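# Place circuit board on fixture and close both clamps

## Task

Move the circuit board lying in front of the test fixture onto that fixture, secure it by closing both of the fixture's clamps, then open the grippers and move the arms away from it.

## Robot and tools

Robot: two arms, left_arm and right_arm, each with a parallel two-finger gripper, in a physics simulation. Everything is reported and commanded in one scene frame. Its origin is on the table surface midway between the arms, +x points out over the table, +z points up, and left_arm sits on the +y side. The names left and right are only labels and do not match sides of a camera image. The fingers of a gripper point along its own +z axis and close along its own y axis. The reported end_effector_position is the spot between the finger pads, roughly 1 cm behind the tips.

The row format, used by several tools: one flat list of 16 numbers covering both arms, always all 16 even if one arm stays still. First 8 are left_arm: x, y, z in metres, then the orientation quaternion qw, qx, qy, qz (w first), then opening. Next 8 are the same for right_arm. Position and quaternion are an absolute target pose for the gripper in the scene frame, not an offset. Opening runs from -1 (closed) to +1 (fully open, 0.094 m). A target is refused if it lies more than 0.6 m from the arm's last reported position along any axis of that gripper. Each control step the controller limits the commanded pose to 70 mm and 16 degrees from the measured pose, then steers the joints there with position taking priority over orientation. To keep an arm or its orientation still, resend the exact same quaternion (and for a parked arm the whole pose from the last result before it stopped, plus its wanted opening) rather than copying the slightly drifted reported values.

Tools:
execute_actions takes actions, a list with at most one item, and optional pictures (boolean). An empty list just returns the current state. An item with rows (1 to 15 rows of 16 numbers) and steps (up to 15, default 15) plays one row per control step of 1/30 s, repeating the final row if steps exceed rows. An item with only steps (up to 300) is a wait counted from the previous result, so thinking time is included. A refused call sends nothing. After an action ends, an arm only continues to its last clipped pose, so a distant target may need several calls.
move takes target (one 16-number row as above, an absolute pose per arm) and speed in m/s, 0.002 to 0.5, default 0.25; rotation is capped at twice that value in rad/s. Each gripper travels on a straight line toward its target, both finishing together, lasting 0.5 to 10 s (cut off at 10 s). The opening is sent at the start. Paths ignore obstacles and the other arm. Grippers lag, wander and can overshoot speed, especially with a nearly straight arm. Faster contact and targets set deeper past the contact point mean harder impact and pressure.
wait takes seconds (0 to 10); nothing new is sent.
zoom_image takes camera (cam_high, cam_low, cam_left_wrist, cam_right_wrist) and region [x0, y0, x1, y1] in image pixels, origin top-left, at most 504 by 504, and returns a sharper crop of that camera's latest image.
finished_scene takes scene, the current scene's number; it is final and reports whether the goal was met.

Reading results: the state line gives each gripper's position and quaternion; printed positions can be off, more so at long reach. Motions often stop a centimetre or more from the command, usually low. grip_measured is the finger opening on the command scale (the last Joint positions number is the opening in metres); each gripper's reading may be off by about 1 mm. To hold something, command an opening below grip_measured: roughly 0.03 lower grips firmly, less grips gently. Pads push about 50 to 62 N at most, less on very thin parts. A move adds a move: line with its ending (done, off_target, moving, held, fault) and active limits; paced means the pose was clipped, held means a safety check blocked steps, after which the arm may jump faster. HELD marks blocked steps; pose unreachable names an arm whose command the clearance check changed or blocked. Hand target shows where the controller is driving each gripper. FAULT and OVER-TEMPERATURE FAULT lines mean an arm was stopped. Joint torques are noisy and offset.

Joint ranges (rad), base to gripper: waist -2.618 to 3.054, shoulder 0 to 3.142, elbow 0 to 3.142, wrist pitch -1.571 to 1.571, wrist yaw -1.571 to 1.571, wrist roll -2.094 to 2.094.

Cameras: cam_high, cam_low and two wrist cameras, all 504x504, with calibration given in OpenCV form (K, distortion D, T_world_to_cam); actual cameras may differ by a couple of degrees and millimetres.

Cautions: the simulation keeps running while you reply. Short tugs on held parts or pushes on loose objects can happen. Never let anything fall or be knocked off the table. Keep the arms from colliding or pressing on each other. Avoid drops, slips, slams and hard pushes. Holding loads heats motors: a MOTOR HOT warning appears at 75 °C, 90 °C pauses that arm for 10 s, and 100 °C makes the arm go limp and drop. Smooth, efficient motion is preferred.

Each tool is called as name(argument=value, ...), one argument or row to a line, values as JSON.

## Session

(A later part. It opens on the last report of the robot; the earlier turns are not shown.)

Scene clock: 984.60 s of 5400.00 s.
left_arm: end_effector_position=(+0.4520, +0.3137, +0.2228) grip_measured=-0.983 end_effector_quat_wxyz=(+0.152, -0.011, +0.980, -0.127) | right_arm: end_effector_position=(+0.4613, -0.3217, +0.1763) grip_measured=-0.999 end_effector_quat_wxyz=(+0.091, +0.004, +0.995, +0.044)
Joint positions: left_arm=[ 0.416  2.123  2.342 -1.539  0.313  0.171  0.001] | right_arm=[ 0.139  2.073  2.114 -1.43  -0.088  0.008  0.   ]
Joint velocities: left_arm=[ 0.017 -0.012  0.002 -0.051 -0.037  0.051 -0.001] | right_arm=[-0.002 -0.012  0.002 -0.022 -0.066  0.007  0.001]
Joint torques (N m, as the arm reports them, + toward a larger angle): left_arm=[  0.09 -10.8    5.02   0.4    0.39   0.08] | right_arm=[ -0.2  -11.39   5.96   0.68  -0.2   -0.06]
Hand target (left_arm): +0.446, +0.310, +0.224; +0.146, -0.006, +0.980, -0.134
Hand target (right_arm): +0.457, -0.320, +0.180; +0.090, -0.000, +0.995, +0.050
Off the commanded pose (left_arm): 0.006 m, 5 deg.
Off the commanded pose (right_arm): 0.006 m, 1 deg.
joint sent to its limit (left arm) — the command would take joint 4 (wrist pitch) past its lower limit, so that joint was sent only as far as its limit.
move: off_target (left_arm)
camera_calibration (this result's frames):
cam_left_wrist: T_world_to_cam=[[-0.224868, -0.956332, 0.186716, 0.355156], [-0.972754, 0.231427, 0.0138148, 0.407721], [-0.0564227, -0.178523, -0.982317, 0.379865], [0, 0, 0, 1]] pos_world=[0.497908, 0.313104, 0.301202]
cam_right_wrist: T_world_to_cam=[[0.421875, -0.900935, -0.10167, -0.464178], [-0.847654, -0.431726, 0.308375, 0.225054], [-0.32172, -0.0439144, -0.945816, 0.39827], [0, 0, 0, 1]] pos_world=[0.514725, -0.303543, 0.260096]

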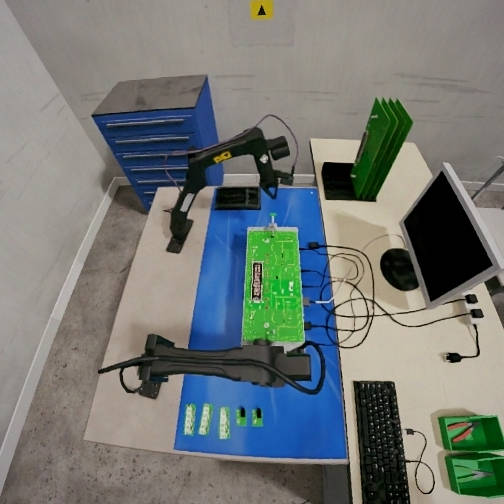

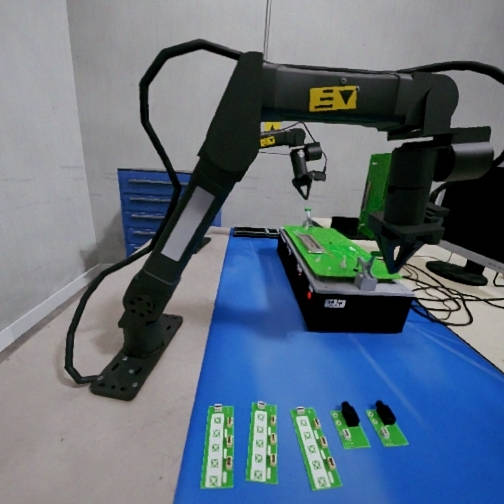

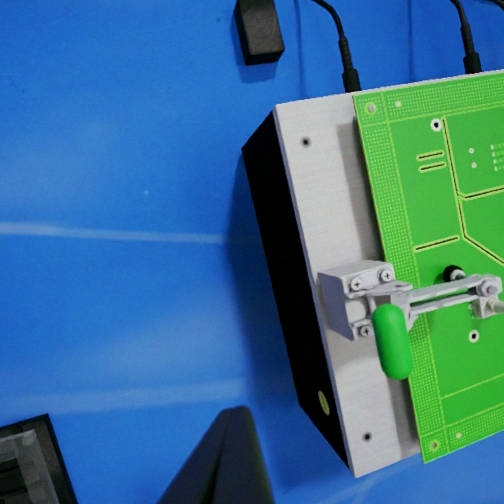

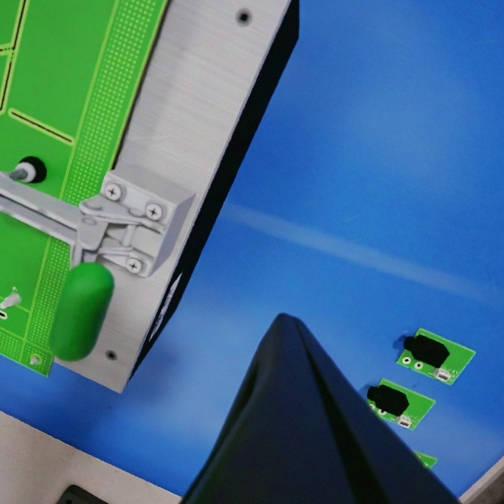

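move(
  target=[0.442,0.31,0.168,0.09,0,0.985,-0.14,-1,0.452,-0.33,0.18,0.09,0,0.985,0.14,-1],
  speed=0.05,
)

move(
  target=[0.44,0.15,0.172,0.09,0,0.985,-0.14,-1,0.45,-0.17,0.182,0.09,0,0.985,0.14,-1],
  speed=0.3,
)

move(
  target=[0.442,0.31,0.175,0.09,0,0.985,-0.14,-1,0.452,-0.34,0.18,0.09,0,0.985,0.14,-1],
  speed=0.08,
)

Scene clock: 993.30 s of 5400.00 s.
left_arm: end_effector_position=(+0.4414, +0.3110, +0.1772) grip_measured=-0.983 end_effector_quat_wxyz=(+0.100, -0.003, +0.985, -0.138) | right_arm: end_effector_position=(+0.4588, -0.3305, +0.1769) grip_measured=-0.999 end_effector_quat_wxyz=(+0.092, +0.001, +0.987, +0.131)
Joint positions: left_arm=[ 0.416  2.123  2.169 -1.48   0.315  0.205  0.001] | right_arm=[ 0.04   2.073  2.095 -1.433 -0.28  -0.082  0.   ]
Joint velocities: left_arm=[-0.002 -0.002  0.002  0.037  0.022  0.037  0.   ] | right_arm=[-0.012 -0.002 -0.012  0.022 -0.066 -0.051  0.   ]
Joint torques (N m, as the arm reports them, + toward a larger angle): left_arm=[-0.06 -8.99  5.04  0.48  0.24  0.02] | right_arm=[ -0.74 -11.81   4.75   0.6   -0.33  -0.1 ]
Hand target (left_arm): +0.441, +0.310, +0.168; +0.090, +0.001, +0.986, -0.141
Hand target (right_arm): +0.452, -0.330, +0.179; +0.088, -0.000, +0.986, +0.140
Off the commanded pose (left_arm): 0.009 m, 1 deg.
Off the commanded pose (right_arm): 0.008 m, 1 deg.
After step 90, 3.50 s passed at rest.
move: done
camera_calibration (this result's frames):
cam_left_wrist: T_world_to_cam=[[-0.234233, -0.944964, 0.228427, 0.351827], [-0.958686, 0.263528, 0.107118, 0.365969], [-0.161419, -0.193899, -0.96765, 0.382506], [0, 0, 0, 1]] pos_world=[0.495002, 0.310188, 0.250564]
cam_right_wrist: T_world_to_cam=[[0.44179, -0.860556, -0.253504, -0.439927], [-0.838562, -0.496541, 0.22419, 0.20829], [-0.318803, 0.113534, -0.940997, 0.447585], [0, 0, 0, 1]] pos_world=[0.511711, -0.325974, 0.262956]

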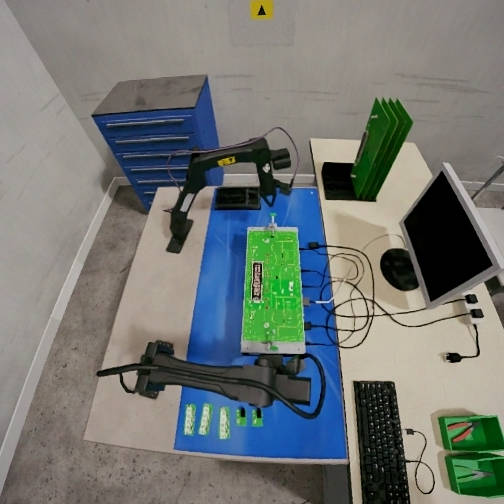

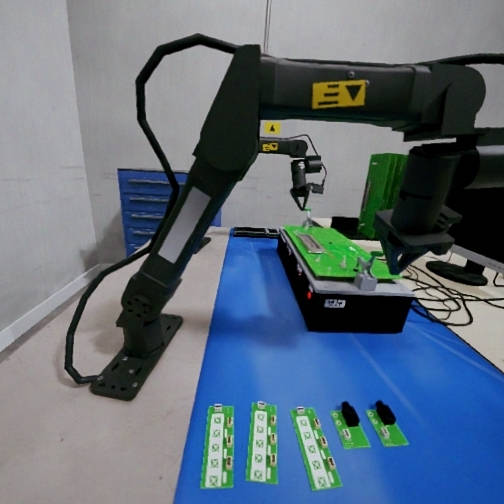

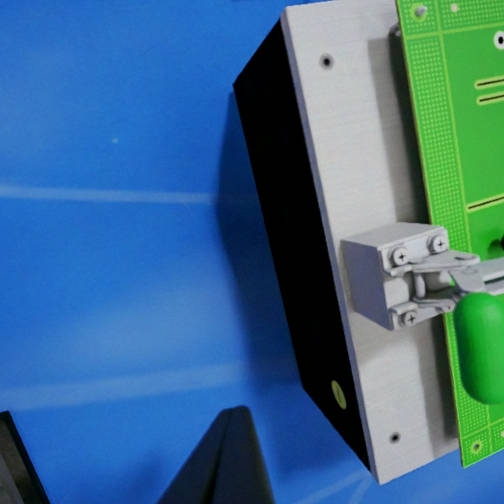

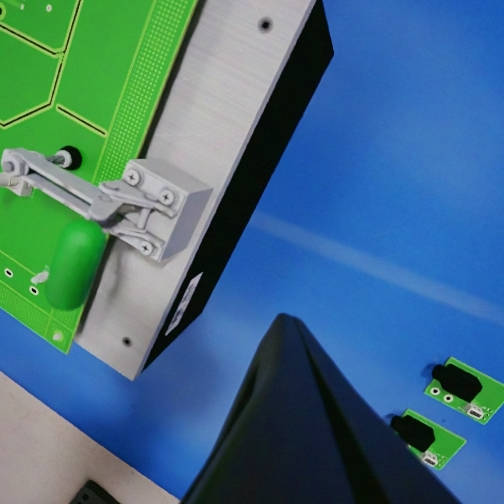

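Scene clock: 997.77 s of 5400.00 s.
left_arm: end_effector_position=(+0.4453, +0.1525, +0.1751) grip_measured=-0.983 end_effector_quat_wxyz=(+0.096, -0.007, +0.986, -0.136) | right_arm: end_effector_position=(+0.4576, -0.2643, +0.1740) grip_measured=-1.000 end_effector_quat_wxyz=(+0.101, +0.053, +0.993, +0.014)
Joint positions: left_arm=[ 0.025  2.076  2.084 -1.34   0.236 -0.2    0.001] | right_arm=[ 0.314  2.053  2.073 -1.387  0.017  0.273  0.   ]
Joint velocities: left_arm=[-0.007 -0.012 -0.002 -0.051  0.007  0.007  0.   ] | right_arm=[ 0.022 -0.002 -0.012 -0.007  0.037 -0.037  0.   ]
Joint torques (N m, as the arm reports them, + toward a larger angle): left_arm=[ -0.22 -10.09   5.42   0.59   0.3    0.08] | right_arm=[  6.25 -10.21   8.28   1.    -2.34   0.18]
Hand target (left_arm): +0.443, +0.149, +0.172; +0.091, -0.000, +0.986, -0.141
Hand target (right_arm): +0.445, -0.181, +0.186; +0.089, -0.002, +0.987, +0.131
Off the commanded pose (left_arm): 0.007 m, 1 deg.
Off the commanded pose (right_arm): 0.095 m, 16 deg; position clipped at the last step of the last action.
move: off_target (right_arm); limits=paced
camera_calibration (this result's frames):
cam_left_wrist: T_world_to_cam=[[-0.227004, -0.946974, 0.227396, 0.200773], [-0.959014, 0.258016, 0.117129, 0.410964], [-0.16959, -0.191487, -0.966733, 0.353439], [0, 0, 0, 1]] pos_world=[0.499636, 0.15177, 0.24789]
cam_right_wrist: T_world_to_cam=[[0.326794, -0.943802, -0.0494363, -0.388005], [-0.892109, -0.325318, 0.313545, 0.295015], [-0.312006, -0.0583618, -0.948286, 0.389593], [0, 0, 0, 1]] pos_world=[0.511539, -0.247489, 0.257764]

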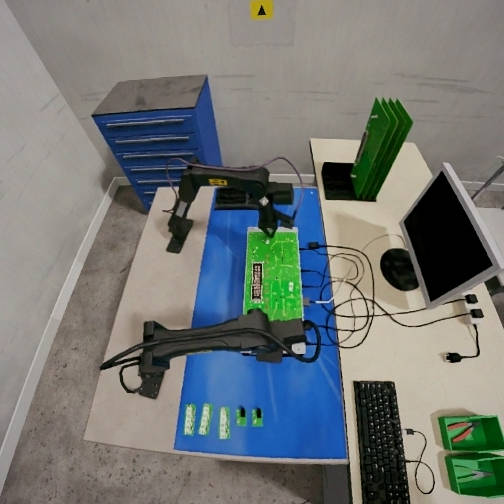

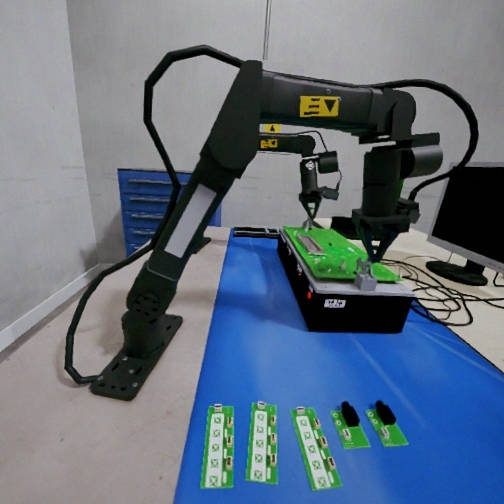

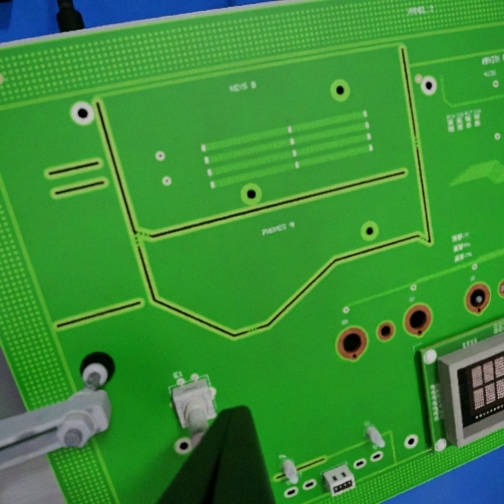

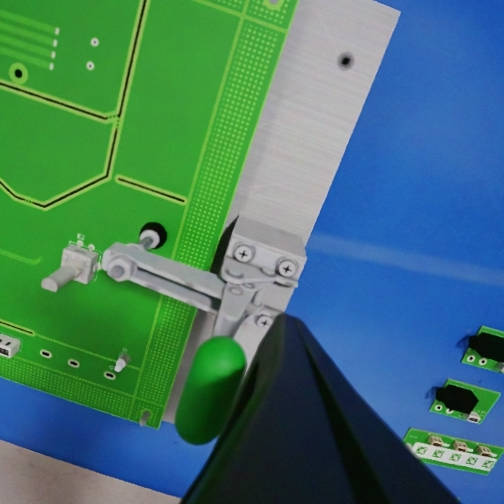

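Scene clock: 1000.20 s of 5400.00 s.
left_arm: end_effector_position=(+0.4385, +0.3104, +0.1774) grip_measured=-0.983 end_effector_quat_wxyz=(+0.096, -0.004, +0.986, -0.137) | right_arm: end_effector_position=(+0.4481, -0.3411, +0.1747) grip_measured=-1.000 end_effector_quat_wxyz=(+0.081, +0.004, +0.988, +0.133)
Joint positions: left_arm=[ 0.416  2.118  2.163 -1.487  0.312  0.205  0.001] | right_arm=[ 0.01   2.051  2.056 -1.445 -0.285 -0.109  0.   ]
Joint velocities: left_arm=[ 0.007  0.007  0.007 -0.007 -0.051 -0.007 -0.001] | right_arm=[ 0.007  0.007  0.002  0.037 -0.037  0.022 -0.001]
Joint torques (N m, as the arm reports them, + toward a larger angle): left_arm=[-0.11 -8.44  7.65  0.23  0.31  0.08] | right_arm=[-0.29 -9.43  8.36  0.55 -0.35 -0.1 ]
Hand target (left_arm): +0.439, +0.310, +0.175; +0.089, +0.000, +0.986, -0.140
Hand target (right_arm): +0.450, -0.341, +0.179; +0.086, +0.000, +0.986, +0.141
Off the commanded pose (left_arm): 0.004 m, 1 deg.
Off the commanded pose (right_arm): 0.007 m, 1 deg.
move: done
camera_calibration (this result's frames):
cam_left_wrist: T_world_to_cam=[[-0.232415, -0.94512, 0.229631, 0.349601], [-0.957769, 0.263493, 0.11511, 0.361482], [-0.169299, -0.19318, -0.966447, 0.385101], [0, 0, 0, 1]] pos_world=[0.492666, 0.309561, 0.25029]
cam_right_wrist: T_world_to_cam=[[0.433525, -0.860935, -0.266171, -0.439085], [-0.835305, -0.494747, 0.239771, 0.190909], [-0.338115, 0.118387, -0.933629, 0.452281], [0, 0, 0, 1]] pos_world=[0.502744, -0.337117, 0.259616]

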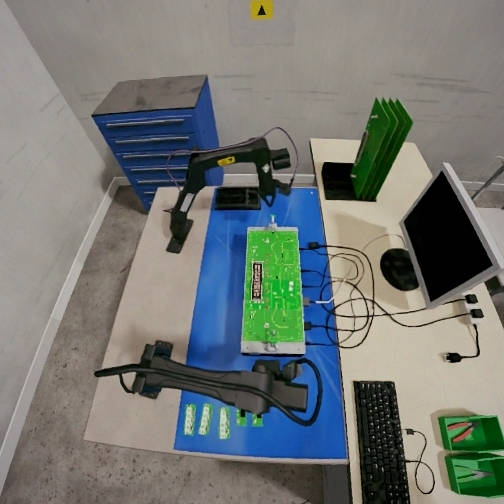

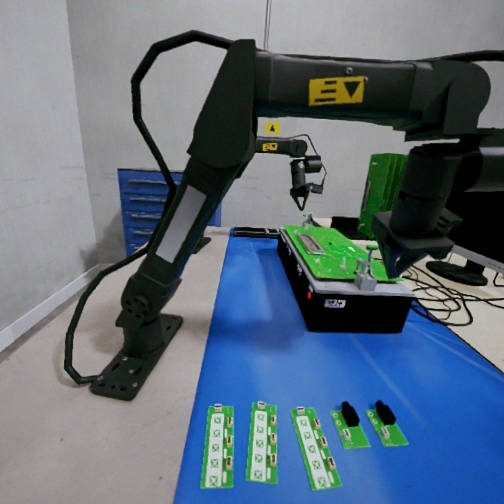

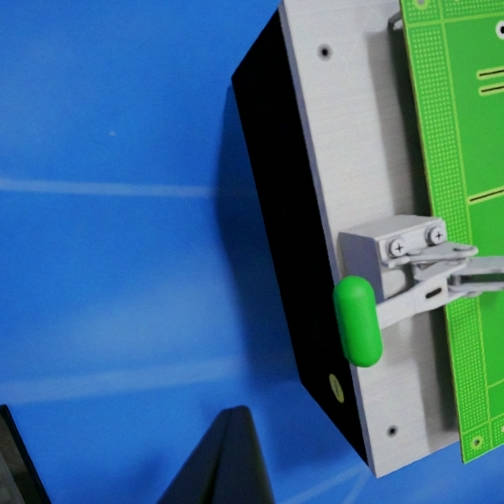

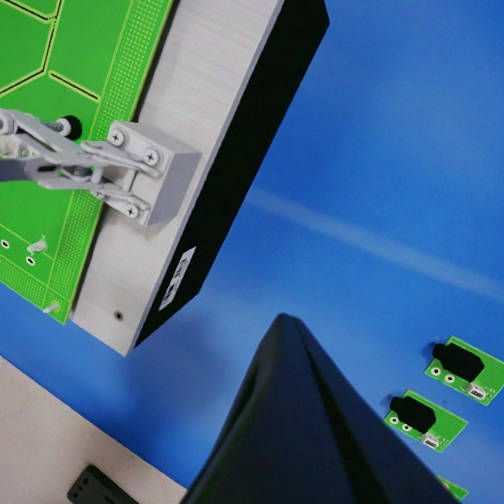

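move(
  target=[0.44,0.31,0.14,0.08,0,0.975,-0.2,-1,0.452,-0.36,0.19,0.09,0,0.985,0.14,-1],
  speed=0.05,
)

move(
  target=[0.44,0.225,0.15,0.08,0,0.975,-0.2,-1,0.452,-0.36,0.19,0.09,0,0.985,0.14,-1],
  speed=0.03,
)

Scene clock: 1006.83 s of 5400.00 s.
left_arm: end_effector_position=(+0.4394, +0.3098, +0.1488) grip_measured=-0.983 end_effector_quat_wxyz=(+0.088, +0.000, +0.978, -0.190) | right_arm: end_effector_position=(+0.4484, -0.3587, +0.1855) grip_measured=-1.000 end_effector_quat_wxyz=(+0.084, +0.002, +0.987, +0.133)
Joint positions: left_arm=[ 0.454  2.143  2.066 -1.422  0.417  0.257  0.001] | right_arm=[-0.035  2.081  2.145 -1.513 -0.293 -0.159  0.   ]
Joint velocities: left_arm=[-0.002  0.007 -0.007  0.007 -0.081 -0.007 -0.   ] | right_arm=[-0.007 -0.002 -0.002 -0.022  0.022 -0.007 -0.001]
Joint torques (N m, as the arm reports them, + toward a larger angle): left_arm=[ 0.41 -9.12  5.35  0.28  0.47  0.06] | right_arm=[-0.6  -9.25  8.78  0.54 -0.38 -0.04]
Hand target (left_arm): +0.439, +0.310, +0.140; +0.081, -0.000, +0.976, -0.200
Hand target (right_arm): +0.452, -0.360, +0.190; +0.090, +0.000, +0.986, +0.140
Off the commanded pose (left_arm): 0.009 m, 1 deg.
Off the commanded pose (right_arm): 0.006 m, 1 deg.
After step 90, 2.00 s passed at rest.
move: done
camera_calibration (this result's frames):
cam_left_wrist: T_world_to_cam=[[-0.247503, -0.910465, 0.331354, 0.336612], [-0.950717, 0.29414, 0.0980779, 0.355723], [-0.186761, -0.29075, -0.938395, 0.391232], [0, 0, 0, 1]] pos_world=[0.494571, 0.315591, 0.220703]
cam_right_wrist: T_world_to_cam=[[0.438487, -0.85898, -0.264352, -0.453364], [-0.834811, -0.49823, 0.234217, 0.179485], [-0.332896, 0.117983, -0.935553, 0.462409], [0, 0, 0, 1]] pos_world=[0.502565, -0.354562, 0.270722]

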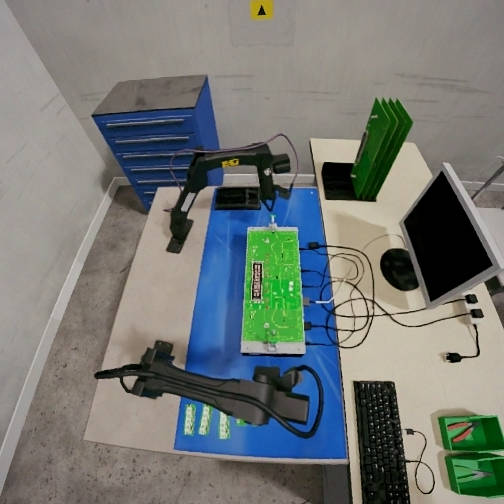

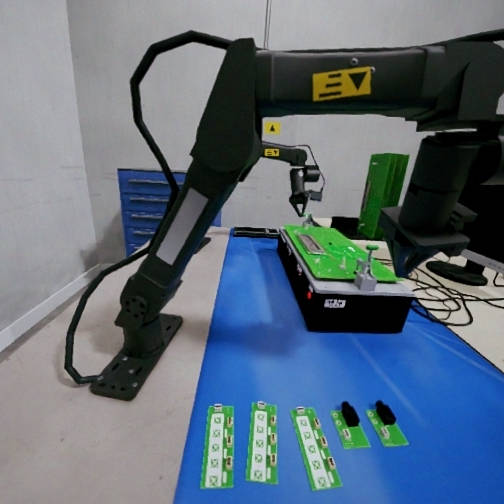

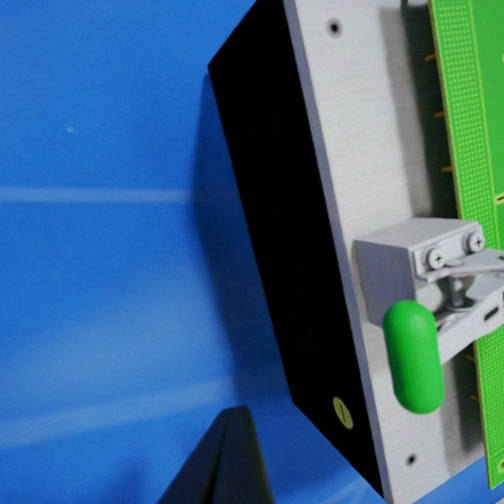

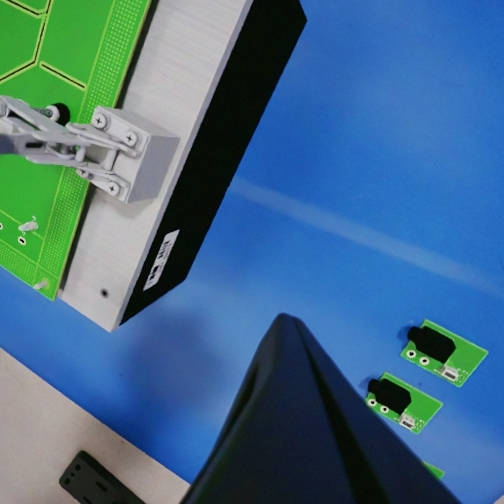

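Scene clock: 1009.93 s of 5400.00 s.
left_arm: end_effector_position=(+0.4427, +0.2522, +0.1426) grip_measured=-0.983 end_effector_quat_wxyz=(+0.074, -0.020, +0.983, -0.168) | right_arm: end_effector_position=(+0.4482, -0.3587, +0.1855) grip_measured=-1.000 end_effector_quat_wxyz=(+0.084, +0.001, +0.988, +0.133)
Joint positions: left_arm=[ 0.295  2.093  1.976 -1.331  0.349  0.05   0.001] | right_arm=[-0.035  2.081  2.145 -1.513 -0.293 -0.16   0.   ]
Joint velocities: left_arm=[-0.022  0.017 -0.007 -0.051  0.007 -0.007  0.001] | right_arm=[-0.017 -0.007  0.012 -0.007  0.022  0.037  0.   ]
Joint torques (N m, as the arm reports them, + toward a larger angle): left_arm=[ -3.65 -11.31   5.01   0.43   1.03  -0.06] | right_arm=[-0.63 -9.19  8.77  0.57 -0.34 -0.07]
Hand target (left_arm): +0.441, +0.226, +0.150; +0.079, +0.000, +0.977, -0.200
Hand target (right_arm): +0.452, -0.360, +0.190; +0.091, +0.000, +0.986, +0.140
Off the commanded pose (left_arm): 0.028 m, 5 deg.
Off the commanded pose (right_arm): 0.006 m, 1 deg.
move: off_target (left_arm)
camera_calibration (this result's frames):
cam_left_wrist: T_world_to_cam=[[-0.200874, -0.932646, 0.2997, 0.27644], [-0.95713, 0.252027, 0.142775, 0.383526], [-0.208691, -0.258172, -0.943289, 0.371438], [0, 0, 0, 1]] pos_world=[0.50013, 0.257057, 0.212766]
cam_right_wrist: T_world_to_cam=[[0.438626, -0.858802, -0.2647, -0.453197], [-0.834478, -0.49855, 0.234723, 0.178999], [-0.333547, 0.117931, -0.935328, 0.462556], [0, 0, 0, 1]] pos_world=[0.502439, -0.354516, 0.270665]

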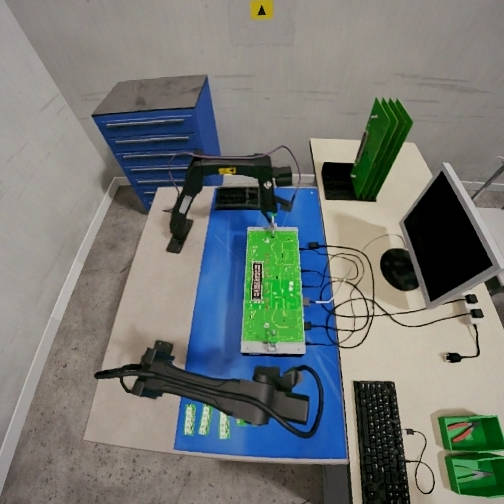

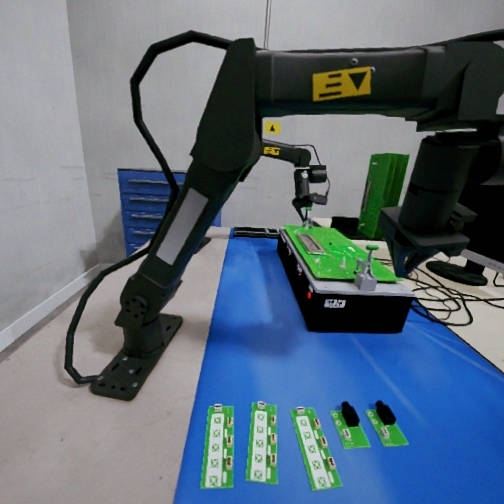

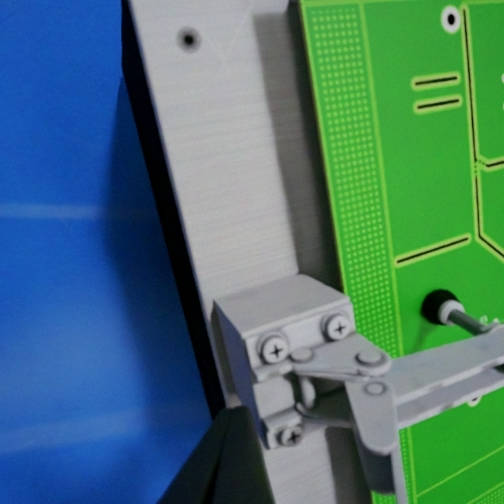

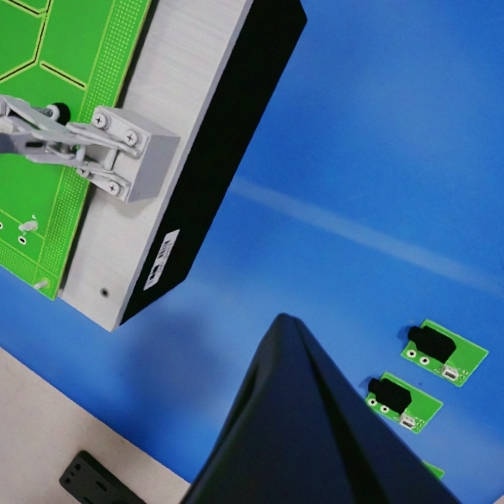

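move(
  target=[0.434,0.30,0.165,0.085,0,0.985,-0.14,-1,0.452,-0.36,0.19,0.09,0,0.985,0.14,-1],
  speed=0.05,
)

move(
  target=[0.434,0.14,0.168,0.085,0,0.985,-0.14,-1,0.452,-0.36,0.19,0.09,0,0.985,0.14,-1],
  speed=0.3,
)

Scene clock: 1016.47 s of 5400.00 s.
left_arm: end_effector_position=(+0.4338, +0.2978, +0.1596) grip_measured=-0.983 end_effector_quat_wxyz=(+0.082, -0.004, +0.986, -0.142) | right_arm: end_effector_position=(+0.4482, -0.3587, +0.1855) grip_measured=-1.000 end_effector_quat_wxyz=(+0.084, +0.002, +0.988, +0.133)
Joint positions: left_arm=[ 0.389  2.092  2.054 -1.425  0.312  0.182  0.001] | right_arm=[-0.035  2.081  2.145 -1.514 -0.293 -0.16   0.   ]
Joint velocities: left_arm=[ 0.007 -0.007  0.002 -0.051 -0.051  0.022  0.   ] | right_arm=[-0.022  0.017 -0.002 -0.007 -0.022 -0.022  0.001]
Joint torques (N m, as the arm reports them, + toward a larger angle): left_arm=[  0.34 -10.01   7.85   0.28   0.22   0.08] | right_arm=[-0.63 -9.2   8.76  0.55 -0.34 -0.06]
Hand target (left_arm): +0.433, +0.300, +0.165; +0.085, +0.000, +0.986, -0.140
Hand target (right_arm): +0.452, -0.360, +0.190; +0.090, +0.000, +0.986, +0.140
Off the commanded pose (left_arm): 0.006 m, 1 deg.
Off the commanded pose (right_arm): 0.006 m, 1 deg.
After step 90, 2.13 s passed at rest.
move: done
camera_calibration (this result's frames):
cam_left_wrist: T_world_to_cam=[[-0.230651, -0.941766, 0.244697, 0.336494], [-0.95289, 0.269525, 0.139131, 0.354645], [-0.196981, -0.201079, -0.959566, 0.377977], [0, 0, 0, 1]] pos_world=[0.490004, 0.297316, 0.231013]
cam_right_wrist: T_world_to_cam=[[0.438527, -0.858784, -0.264924, -0.453054], [-0.83439, -0.498566, 0.235002, 0.178838], [-0.333898, 0.117995, -0.935195, 0.462669], [0, 0, 0, 1]] pos_world=[0.502381, -0.354506, 0.270634]

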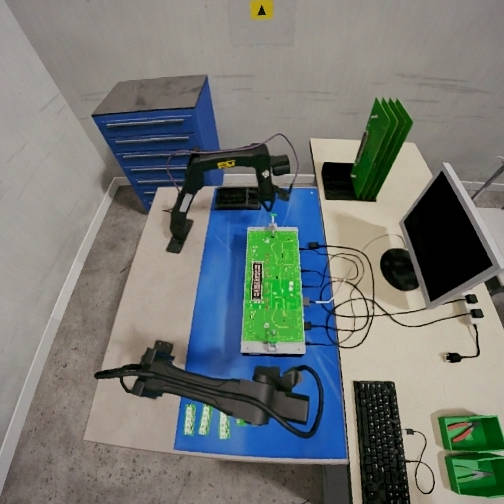

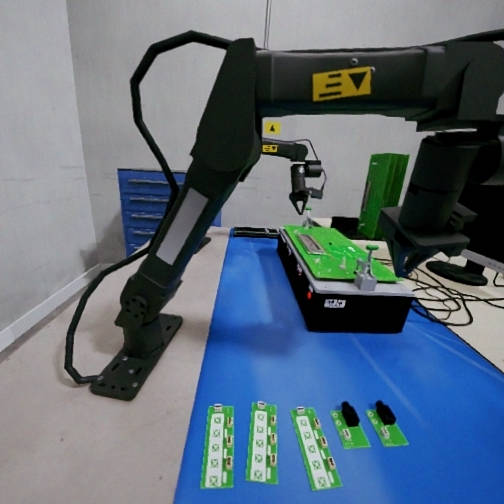

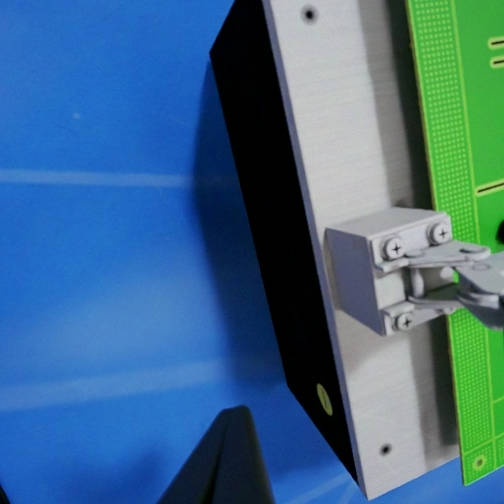

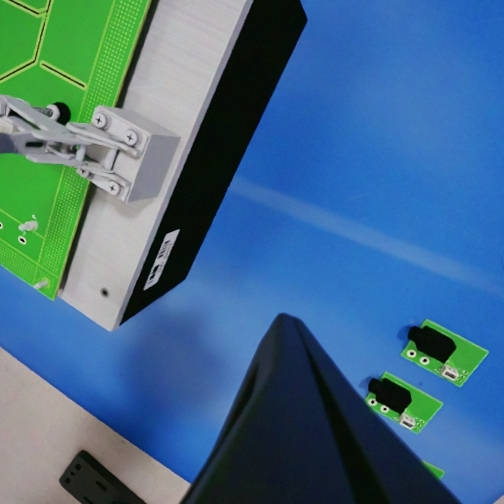

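Scene clock: 1019.17 s of 5400.00 s.
left_arm: end_effector_position=(+0.4381, +0.1410, +0.1772) grip_measured=-0.983 end_effector_quat_wxyz=(+0.097, -0.004, +0.986, -0.137) | right_arm: end_effector_position=(+0.4482, -0.3587, +0.1855) grip_measured=-1.000 end_effector_quat_wxyz=(+0.084, +0.001, +0.988, +0.133)
Joint positions: left_arm=[-0.005  2.046  2.046 -1.322  0.231 -0.225  0.001] | right_arm=[-0.035  2.081  2.145 -1.514 -0.293 -0.16   0.   ]
Joint velocities: left_arm=[ 0.007 -0.012  0.002  0.007  0.037  0.051 -0.   ] | right_arm=[-0.012 -0.012  0.007 -0.051 -0.007  0.007  0.   ]
Joint torques (N m, as the arm reports them, + toward a larger angle): left_arm=[ 0.28 -8.67  5.02  0.6   0.33  0.  ] | right_arm=[-0.63 -9.2   8.77  0.55 -0.34 -0.06]
Hand target (left_arm): +0.437, +0.140, +0.168; +0.086, -0.000, +0.986, -0.141
Hand target (right_arm): +0.452, -0.360, +0.190; +0.091, +0.000, +0.986, +0.140
Off the commanded pose (left_arm): 0.010 m, 2 deg.
Off the commanded pose (right_arm): 0.006 m, 1 deg.
move: done; limits=paced
camera_calibration (this result's frames):
cam_left_wrist: T_world_to_cam=[[-0.232642, -0.945242, 0.228899, 0.189687], [-0.958189, 0.263079, 0.112534, 0.406471], [-0.16659, -0.193149, -0.966924, 0.351058], [0, 0, 0, 1]] pos_world=[0.492087, 0.140172, 0.250286]
cam_right_wrist: T_world_to_cam=[[0.438865, -0.858641, -0.264826, -0.453173], [-0.834232, -0.498853, 0.23495, 0.178674], [-0.333847, 0.117815, -0.935236, 0.462589], [0, 0, 0, 1]] pos_world=[0.502371, -0.354481, 0.270639]

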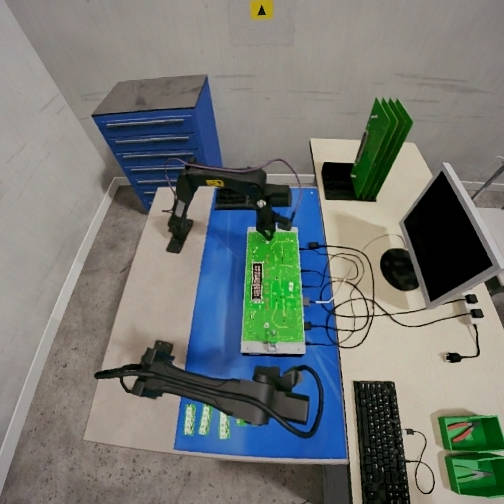

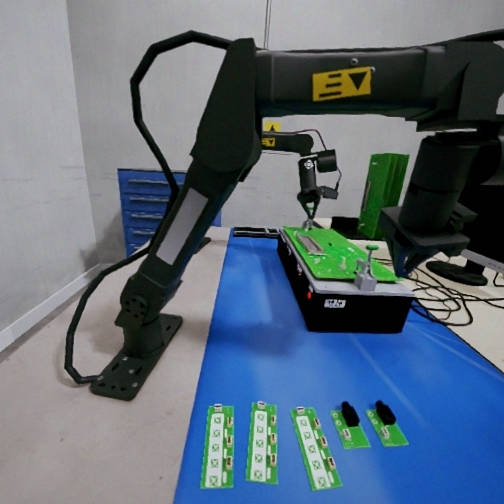

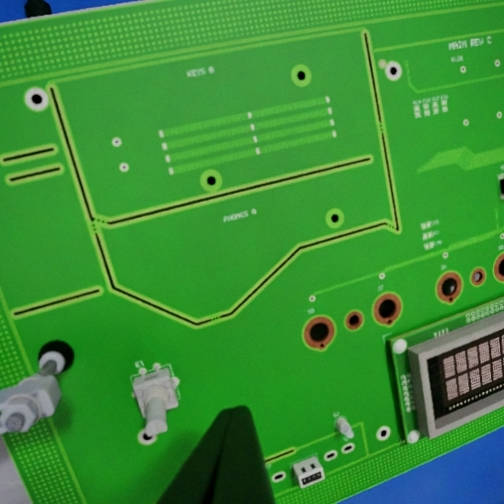

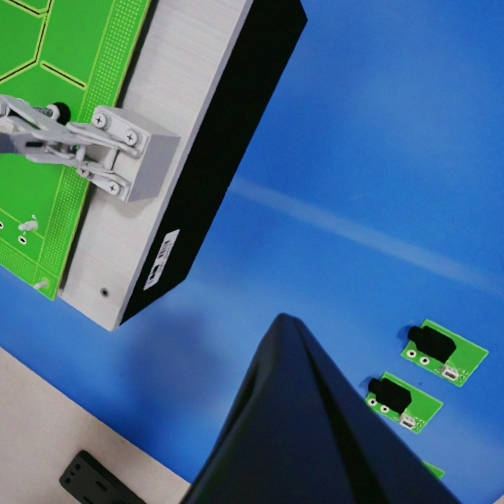

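execute_actions(
  actions=[],
)

move(
  target=[0.438,0.141,0.235,0.11,0,0.985,-0.14,-1,0.452,-0.36,0.19,0.09,0,0.985,0.14,-1],
  speed=0.15,
)

move(
  target=[0.43,0.33,0.235,0.11,0,0.985,-0.14,-1,0.452,-0.36,0.19,0.09,0,0.985,0.14,-1],
)

Scene clock: 1033.27 s of 5400.00 s.
left_arm: end_effector_position=(+0.4383, +0.1406, +0.1774) grip_measured=-0.983 end_effector_quat_wxyz=(+0.098, -0.003, +0.986, -0.138) | right_arm: end_effector_position=(+0.4482, -0.3587, +0.1855) grip_measured=-1.000 end_effector_quat_wxyz=(+0.084, +0.001, +0.988, +0.133)
Joint positions: left_arm=[-0.005  2.046  2.046 -1.321  0.233 -0.224  0.001] | right_arm=[-0.035  2.081  2.145 -1.514 -0.293 -0.16   0.   ]
Joint velocities: left_arm=[-0.007 -0.007  0.017 -0.037  0.007 -0.066  0.001] | right_arm=[-0.002 -0.007 -0.012 -0.037  0.051 -0.007  0.001]
Joint torques (N m, as the arm reports them, + toward a larger angle): left_arm=[ 0.11 -8.92  5.36  0.59  0.26  0.04] | right_arm=[-0.64 -9.2   8.77  0.56 -0.34 -0.06]
Hand target (left_arm): +0.437, +0.140, +0.168; +0.086, -0.000, +0.986, -0.141
Hand target (right_arm): +0.452, -0.360, +0.190; +0.091, +0.000, +0.986, +0.140
Off the commanded pose (left_arm): 0.010 m, 2 deg.
Off the commanded pose (right_arm): 0.006 m, 1 deg.
Steps of this call (steps 1 to 90: nothing new was sent; then 11.10 s passed at rest). Readings (end_effector_position):
1: left_arm (+0.4381, +0.1409, +0.1773) | right_arm (+0.4482, -0.3587, +0.1855)
2: left_arm (+0.4381, +0.1408, +0.1773) | right_arm (+0.4482, -0.3587, +0.1855)
4: left_arm (+0.4382, +0.1408, +0.1773) | right_arm (+0.4482, -0.3587, +0.1855)
8: left_arm (+0.4383, +0.1406, +0.1774) | right_arm (+0.4482, -0.3587, +0.1855)
90: the state above
camera_calibration (this result's frames):
cam_left_wrist: T_world_to_cam=[[-0.233993, -0.944532, 0.230447, 0.189563], [-0.957985, 0.26443, 0.111092, 0.406706], [-0.165867, -0.19477, -0.966723, 0.351033], [0, 0, 0, 1]] pos_world=[0.492199, 0.139874, 0.250485]
cam_right_wrist: T_world_to_cam=[[0.438865, -0.858641, -0.264826, -0.453173], [-0.834232, -0.498853, 0.23495, 0.178674], [-0.333847, 0.117815, -0.935236, 0.462589], [0, 0, 0, 1]] pos_world=[0.502371, -0.354481, 0.270639]

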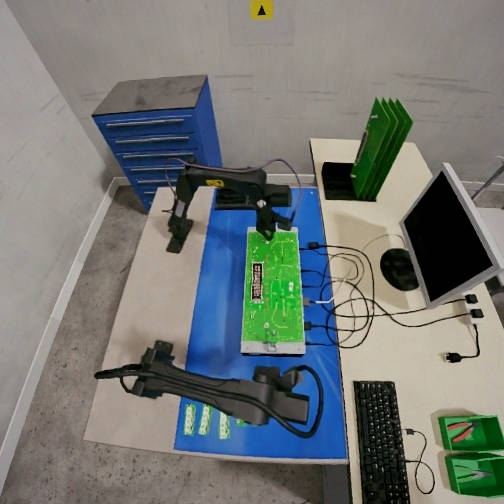

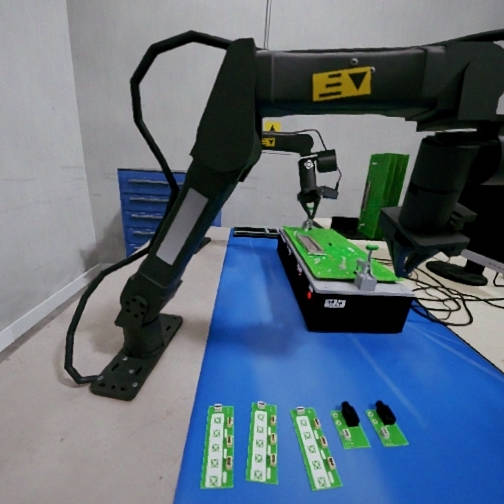

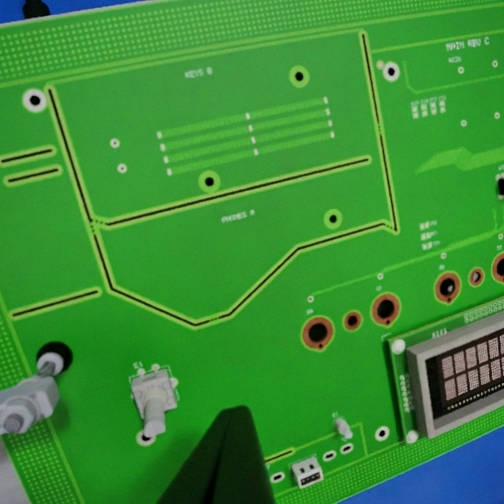

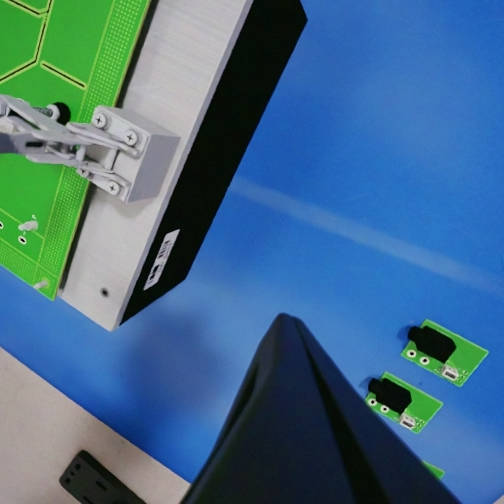

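Scene clock: 1034.33 s of 5400.00 s.
left_arm: end_effector_position=(+0.4391, +0.1405, +0.2398) grip_measured=-0.983 end_effector_quat_wxyz=(+0.128, +0.000, +0.981, -0.144) | right_arm: end_effector_position=(+0.4482, -0.3587, +0.1855) grip_measured=-1.000 end_effector_quat_wxyz=(+0.084, +0.001, +0.988, +0.133)
Joint positions: left_arm=[-0.005  2.099  2.377 -1.537  0.233 -0.224  0.001] | right_arm=[-0.035  2.081  2.145 -1.514 -0.293 -0.16   0.   ]
Joint velocities: left_arm=[ 0.002 -0.017 -0.007 -0.051 -0.007  0.022 -0.001] | right_arm=[-0.007 -0.017  0.007 -0.066  0.051 -0.037  0.001]
Joint torques (N m, as the arm reports them, + toward a larger angle): left_arm=[-0.06 -8.34  6.92  0.54  0.18 -0.02] | right_arm=[-0.62 -9.19  8.75  0.55 -0.34 -0.06]
Hand target (left_arm): +0.439, +0.141, +0.235; +0.117, -0.001, +0.983, -0.142
Hand target (right_arm): +0.452, -0.360, +0.190; +0.091, +0.000, +0.986, +0.140
Off the commanded pose (left_arm): 0.005 m, 2 deg.
Off the commanded pose (right_arm): 0.006 m, 1 deg.
joint sent to its limit (left arm) — the command would take joint 4 (wrist pitch) past its lower limit, so that joint was sent only as far as its limit.
move: done
camera_calibration (this result's frames):
cam_left_wrist: T_world_to_cam=[[-0.247875, -0.941897, 0.226688, 0.18186], [-0.962868, 0.265357, 0.0497075, 0.417346], [-0.106973, -0.20595, -0.972698, 0.388588], [0, 0, 0, 1]] pos_world=[0.488495, 0.140577, 0.316008]
cam_right_wrist: T_world_to_cam=[[0.438865, -0.858641, -0.264826, -0.453173], [-0.834232, -0.498853, 0.23495, 0.178674], [-0.333847, 0.117815, -0.935236, 0.462589], [0, 0, 0, 1]] pos_world=[0.502371, -0.354481, 0.270639]

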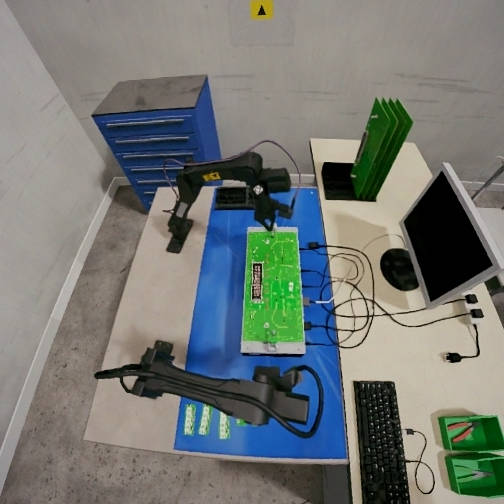

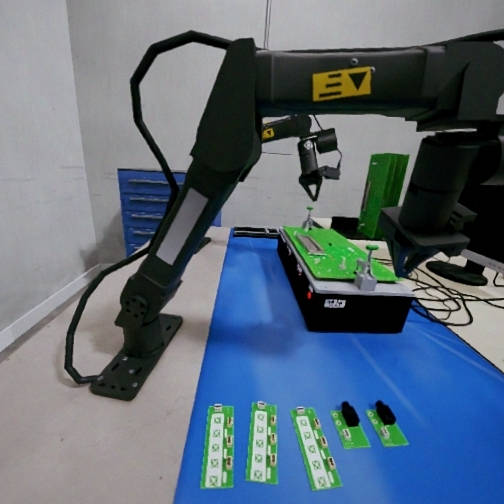

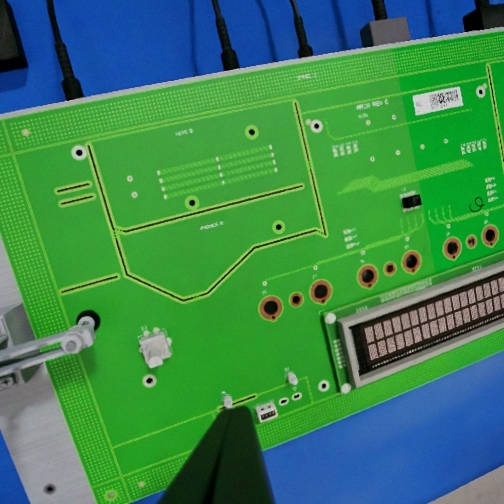

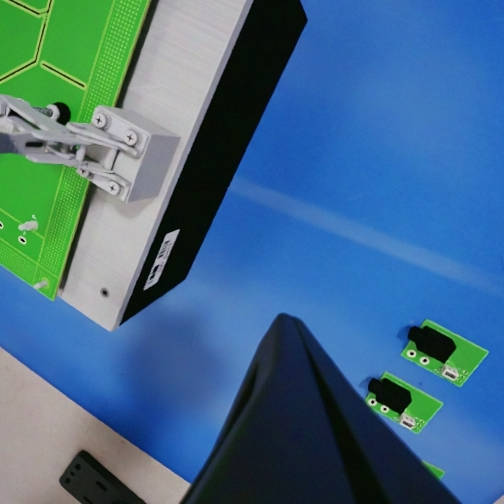

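Scene clock: 1035.70 s of 5400.00 s.
left_arm: end_effector_position=(+0.4321, +0.3377, +0.2317) grip_measured=-0.983 end_effector_quat_wxyz=(+0.160, -0.016, +0.979, -0.122) | right_arm: end_effector_position=(+0.4482, -0.3587, +0.1855) grip_measured=-1.000 end_effector_quat_wxyz=(+0.084, +0.001, +0.988, +0.133)
Joint positions: left_arm=[ 0.485  2.053  2.269 -1.539  0.323  0.231  0.001] | right_arm=[-0.035  2.081  2.145 -1.514 -0.293 -0.16   0.   ]
Joint velocities: left_arm=[ 0.002 -0.027 -0.022  0.022  0.007 -0.081  0.   ] | right_arm=[-0.017  0.002  0.022 -0.022 -0.037  0.095  0.   ]
Joint torques (N m, as the arm reports them, + toward a larger angle): left_arm=[ -0.6  -10.37   5.01   0.47   0.39   0.13] | right_arm=[-0.64 -9.2   8.76  0.55 -0.34 -0.06]
Hand target (left_arm): +0.426, +0.331, +0.234; +0.155, -0.007, +0.979, -0.130
Hand target (right_arm): +0.452, -0.360, +0.190; +0.091, +0.000, +0.986, +0.140
Off the commanded pose (left_arm): 0.009 m, 6 deg.
Off the commanded pose (right_arm): 0.006 m, 1 deg.
joint sent to its limit (left arm) — the command would take joint 4 (wrist pitch) past its lower limit, so that joint was sent only as far as its limit.
move: off_target (left_arm)
camera_calibration (this result's frames):
cam_left_wrist: T_world_to_cam=[[-0.21616, -0.960357, 0.176035, 0.371971], [-0.975511, 0.21994, 0.00200865, 0.390532], [-0.040646, -0.17129, -0.984382, 0.382919], [0, 0, 0, 1]] pos_world=[0.476938, 0.336922, 0.310674]
cam_right_wrist: T_world_to_cam=[[0.438865, -0.858641, -0.264826, -0.453173], [-0.834232, -0.498853, 0.23495, 0.178674], [-0.333847, 0.117815, -0.935236, 0.462589], [0, 0, 0, 1]] pos_world=[0.502371, -0.354481, 0.270639]

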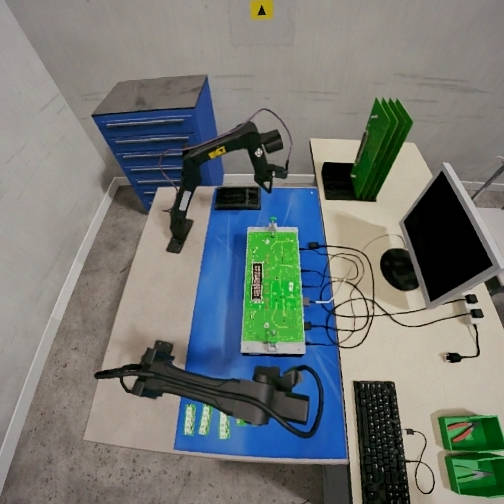

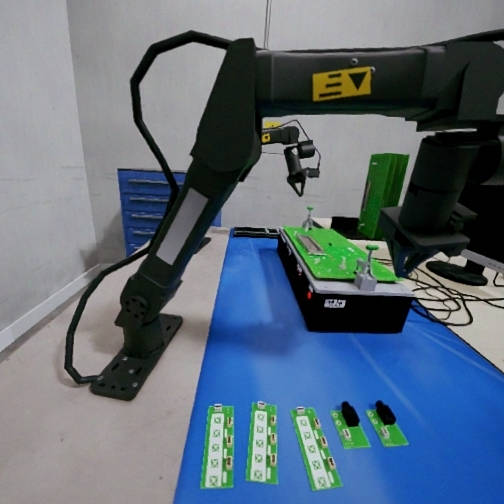

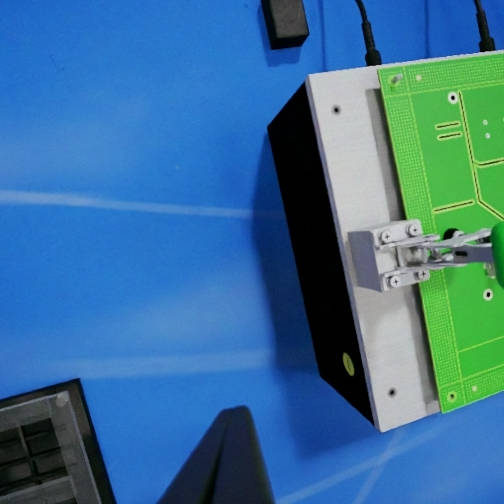

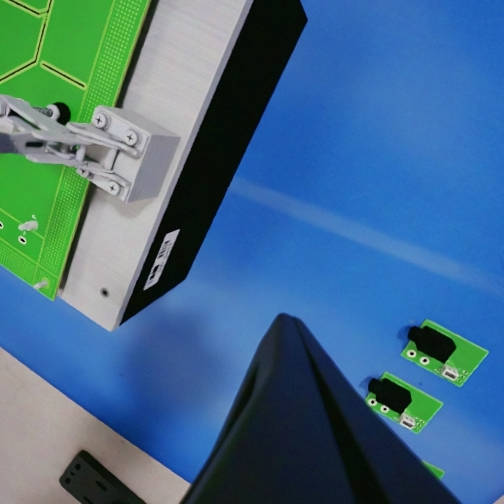

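zoom_image(
  camera="cam_low",
  region=[260,180,420,310],
)

zoom_image(
  camera="cam_high",
  region=[220,200,330,370],
)

Region (260, 180, 420, 310) of cam_low's 504x504 image, scaled by 3.150, with more detail than that image has; it fills the top 410 rows of this view, and the rest is white.

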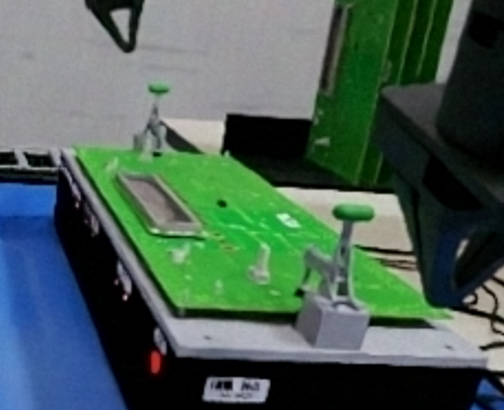

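Region (220, 200, 330, 370) of cam_high's 504x504 image, scaled by 2.965, with more detail than that image has; it fills the left 326 columns of this view, and the rest is white.

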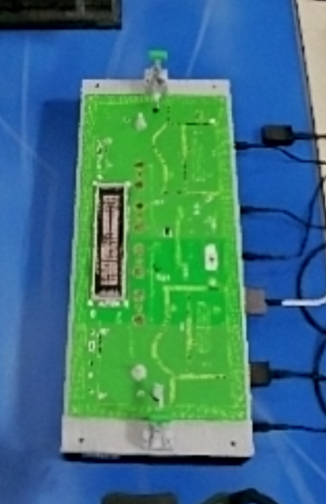

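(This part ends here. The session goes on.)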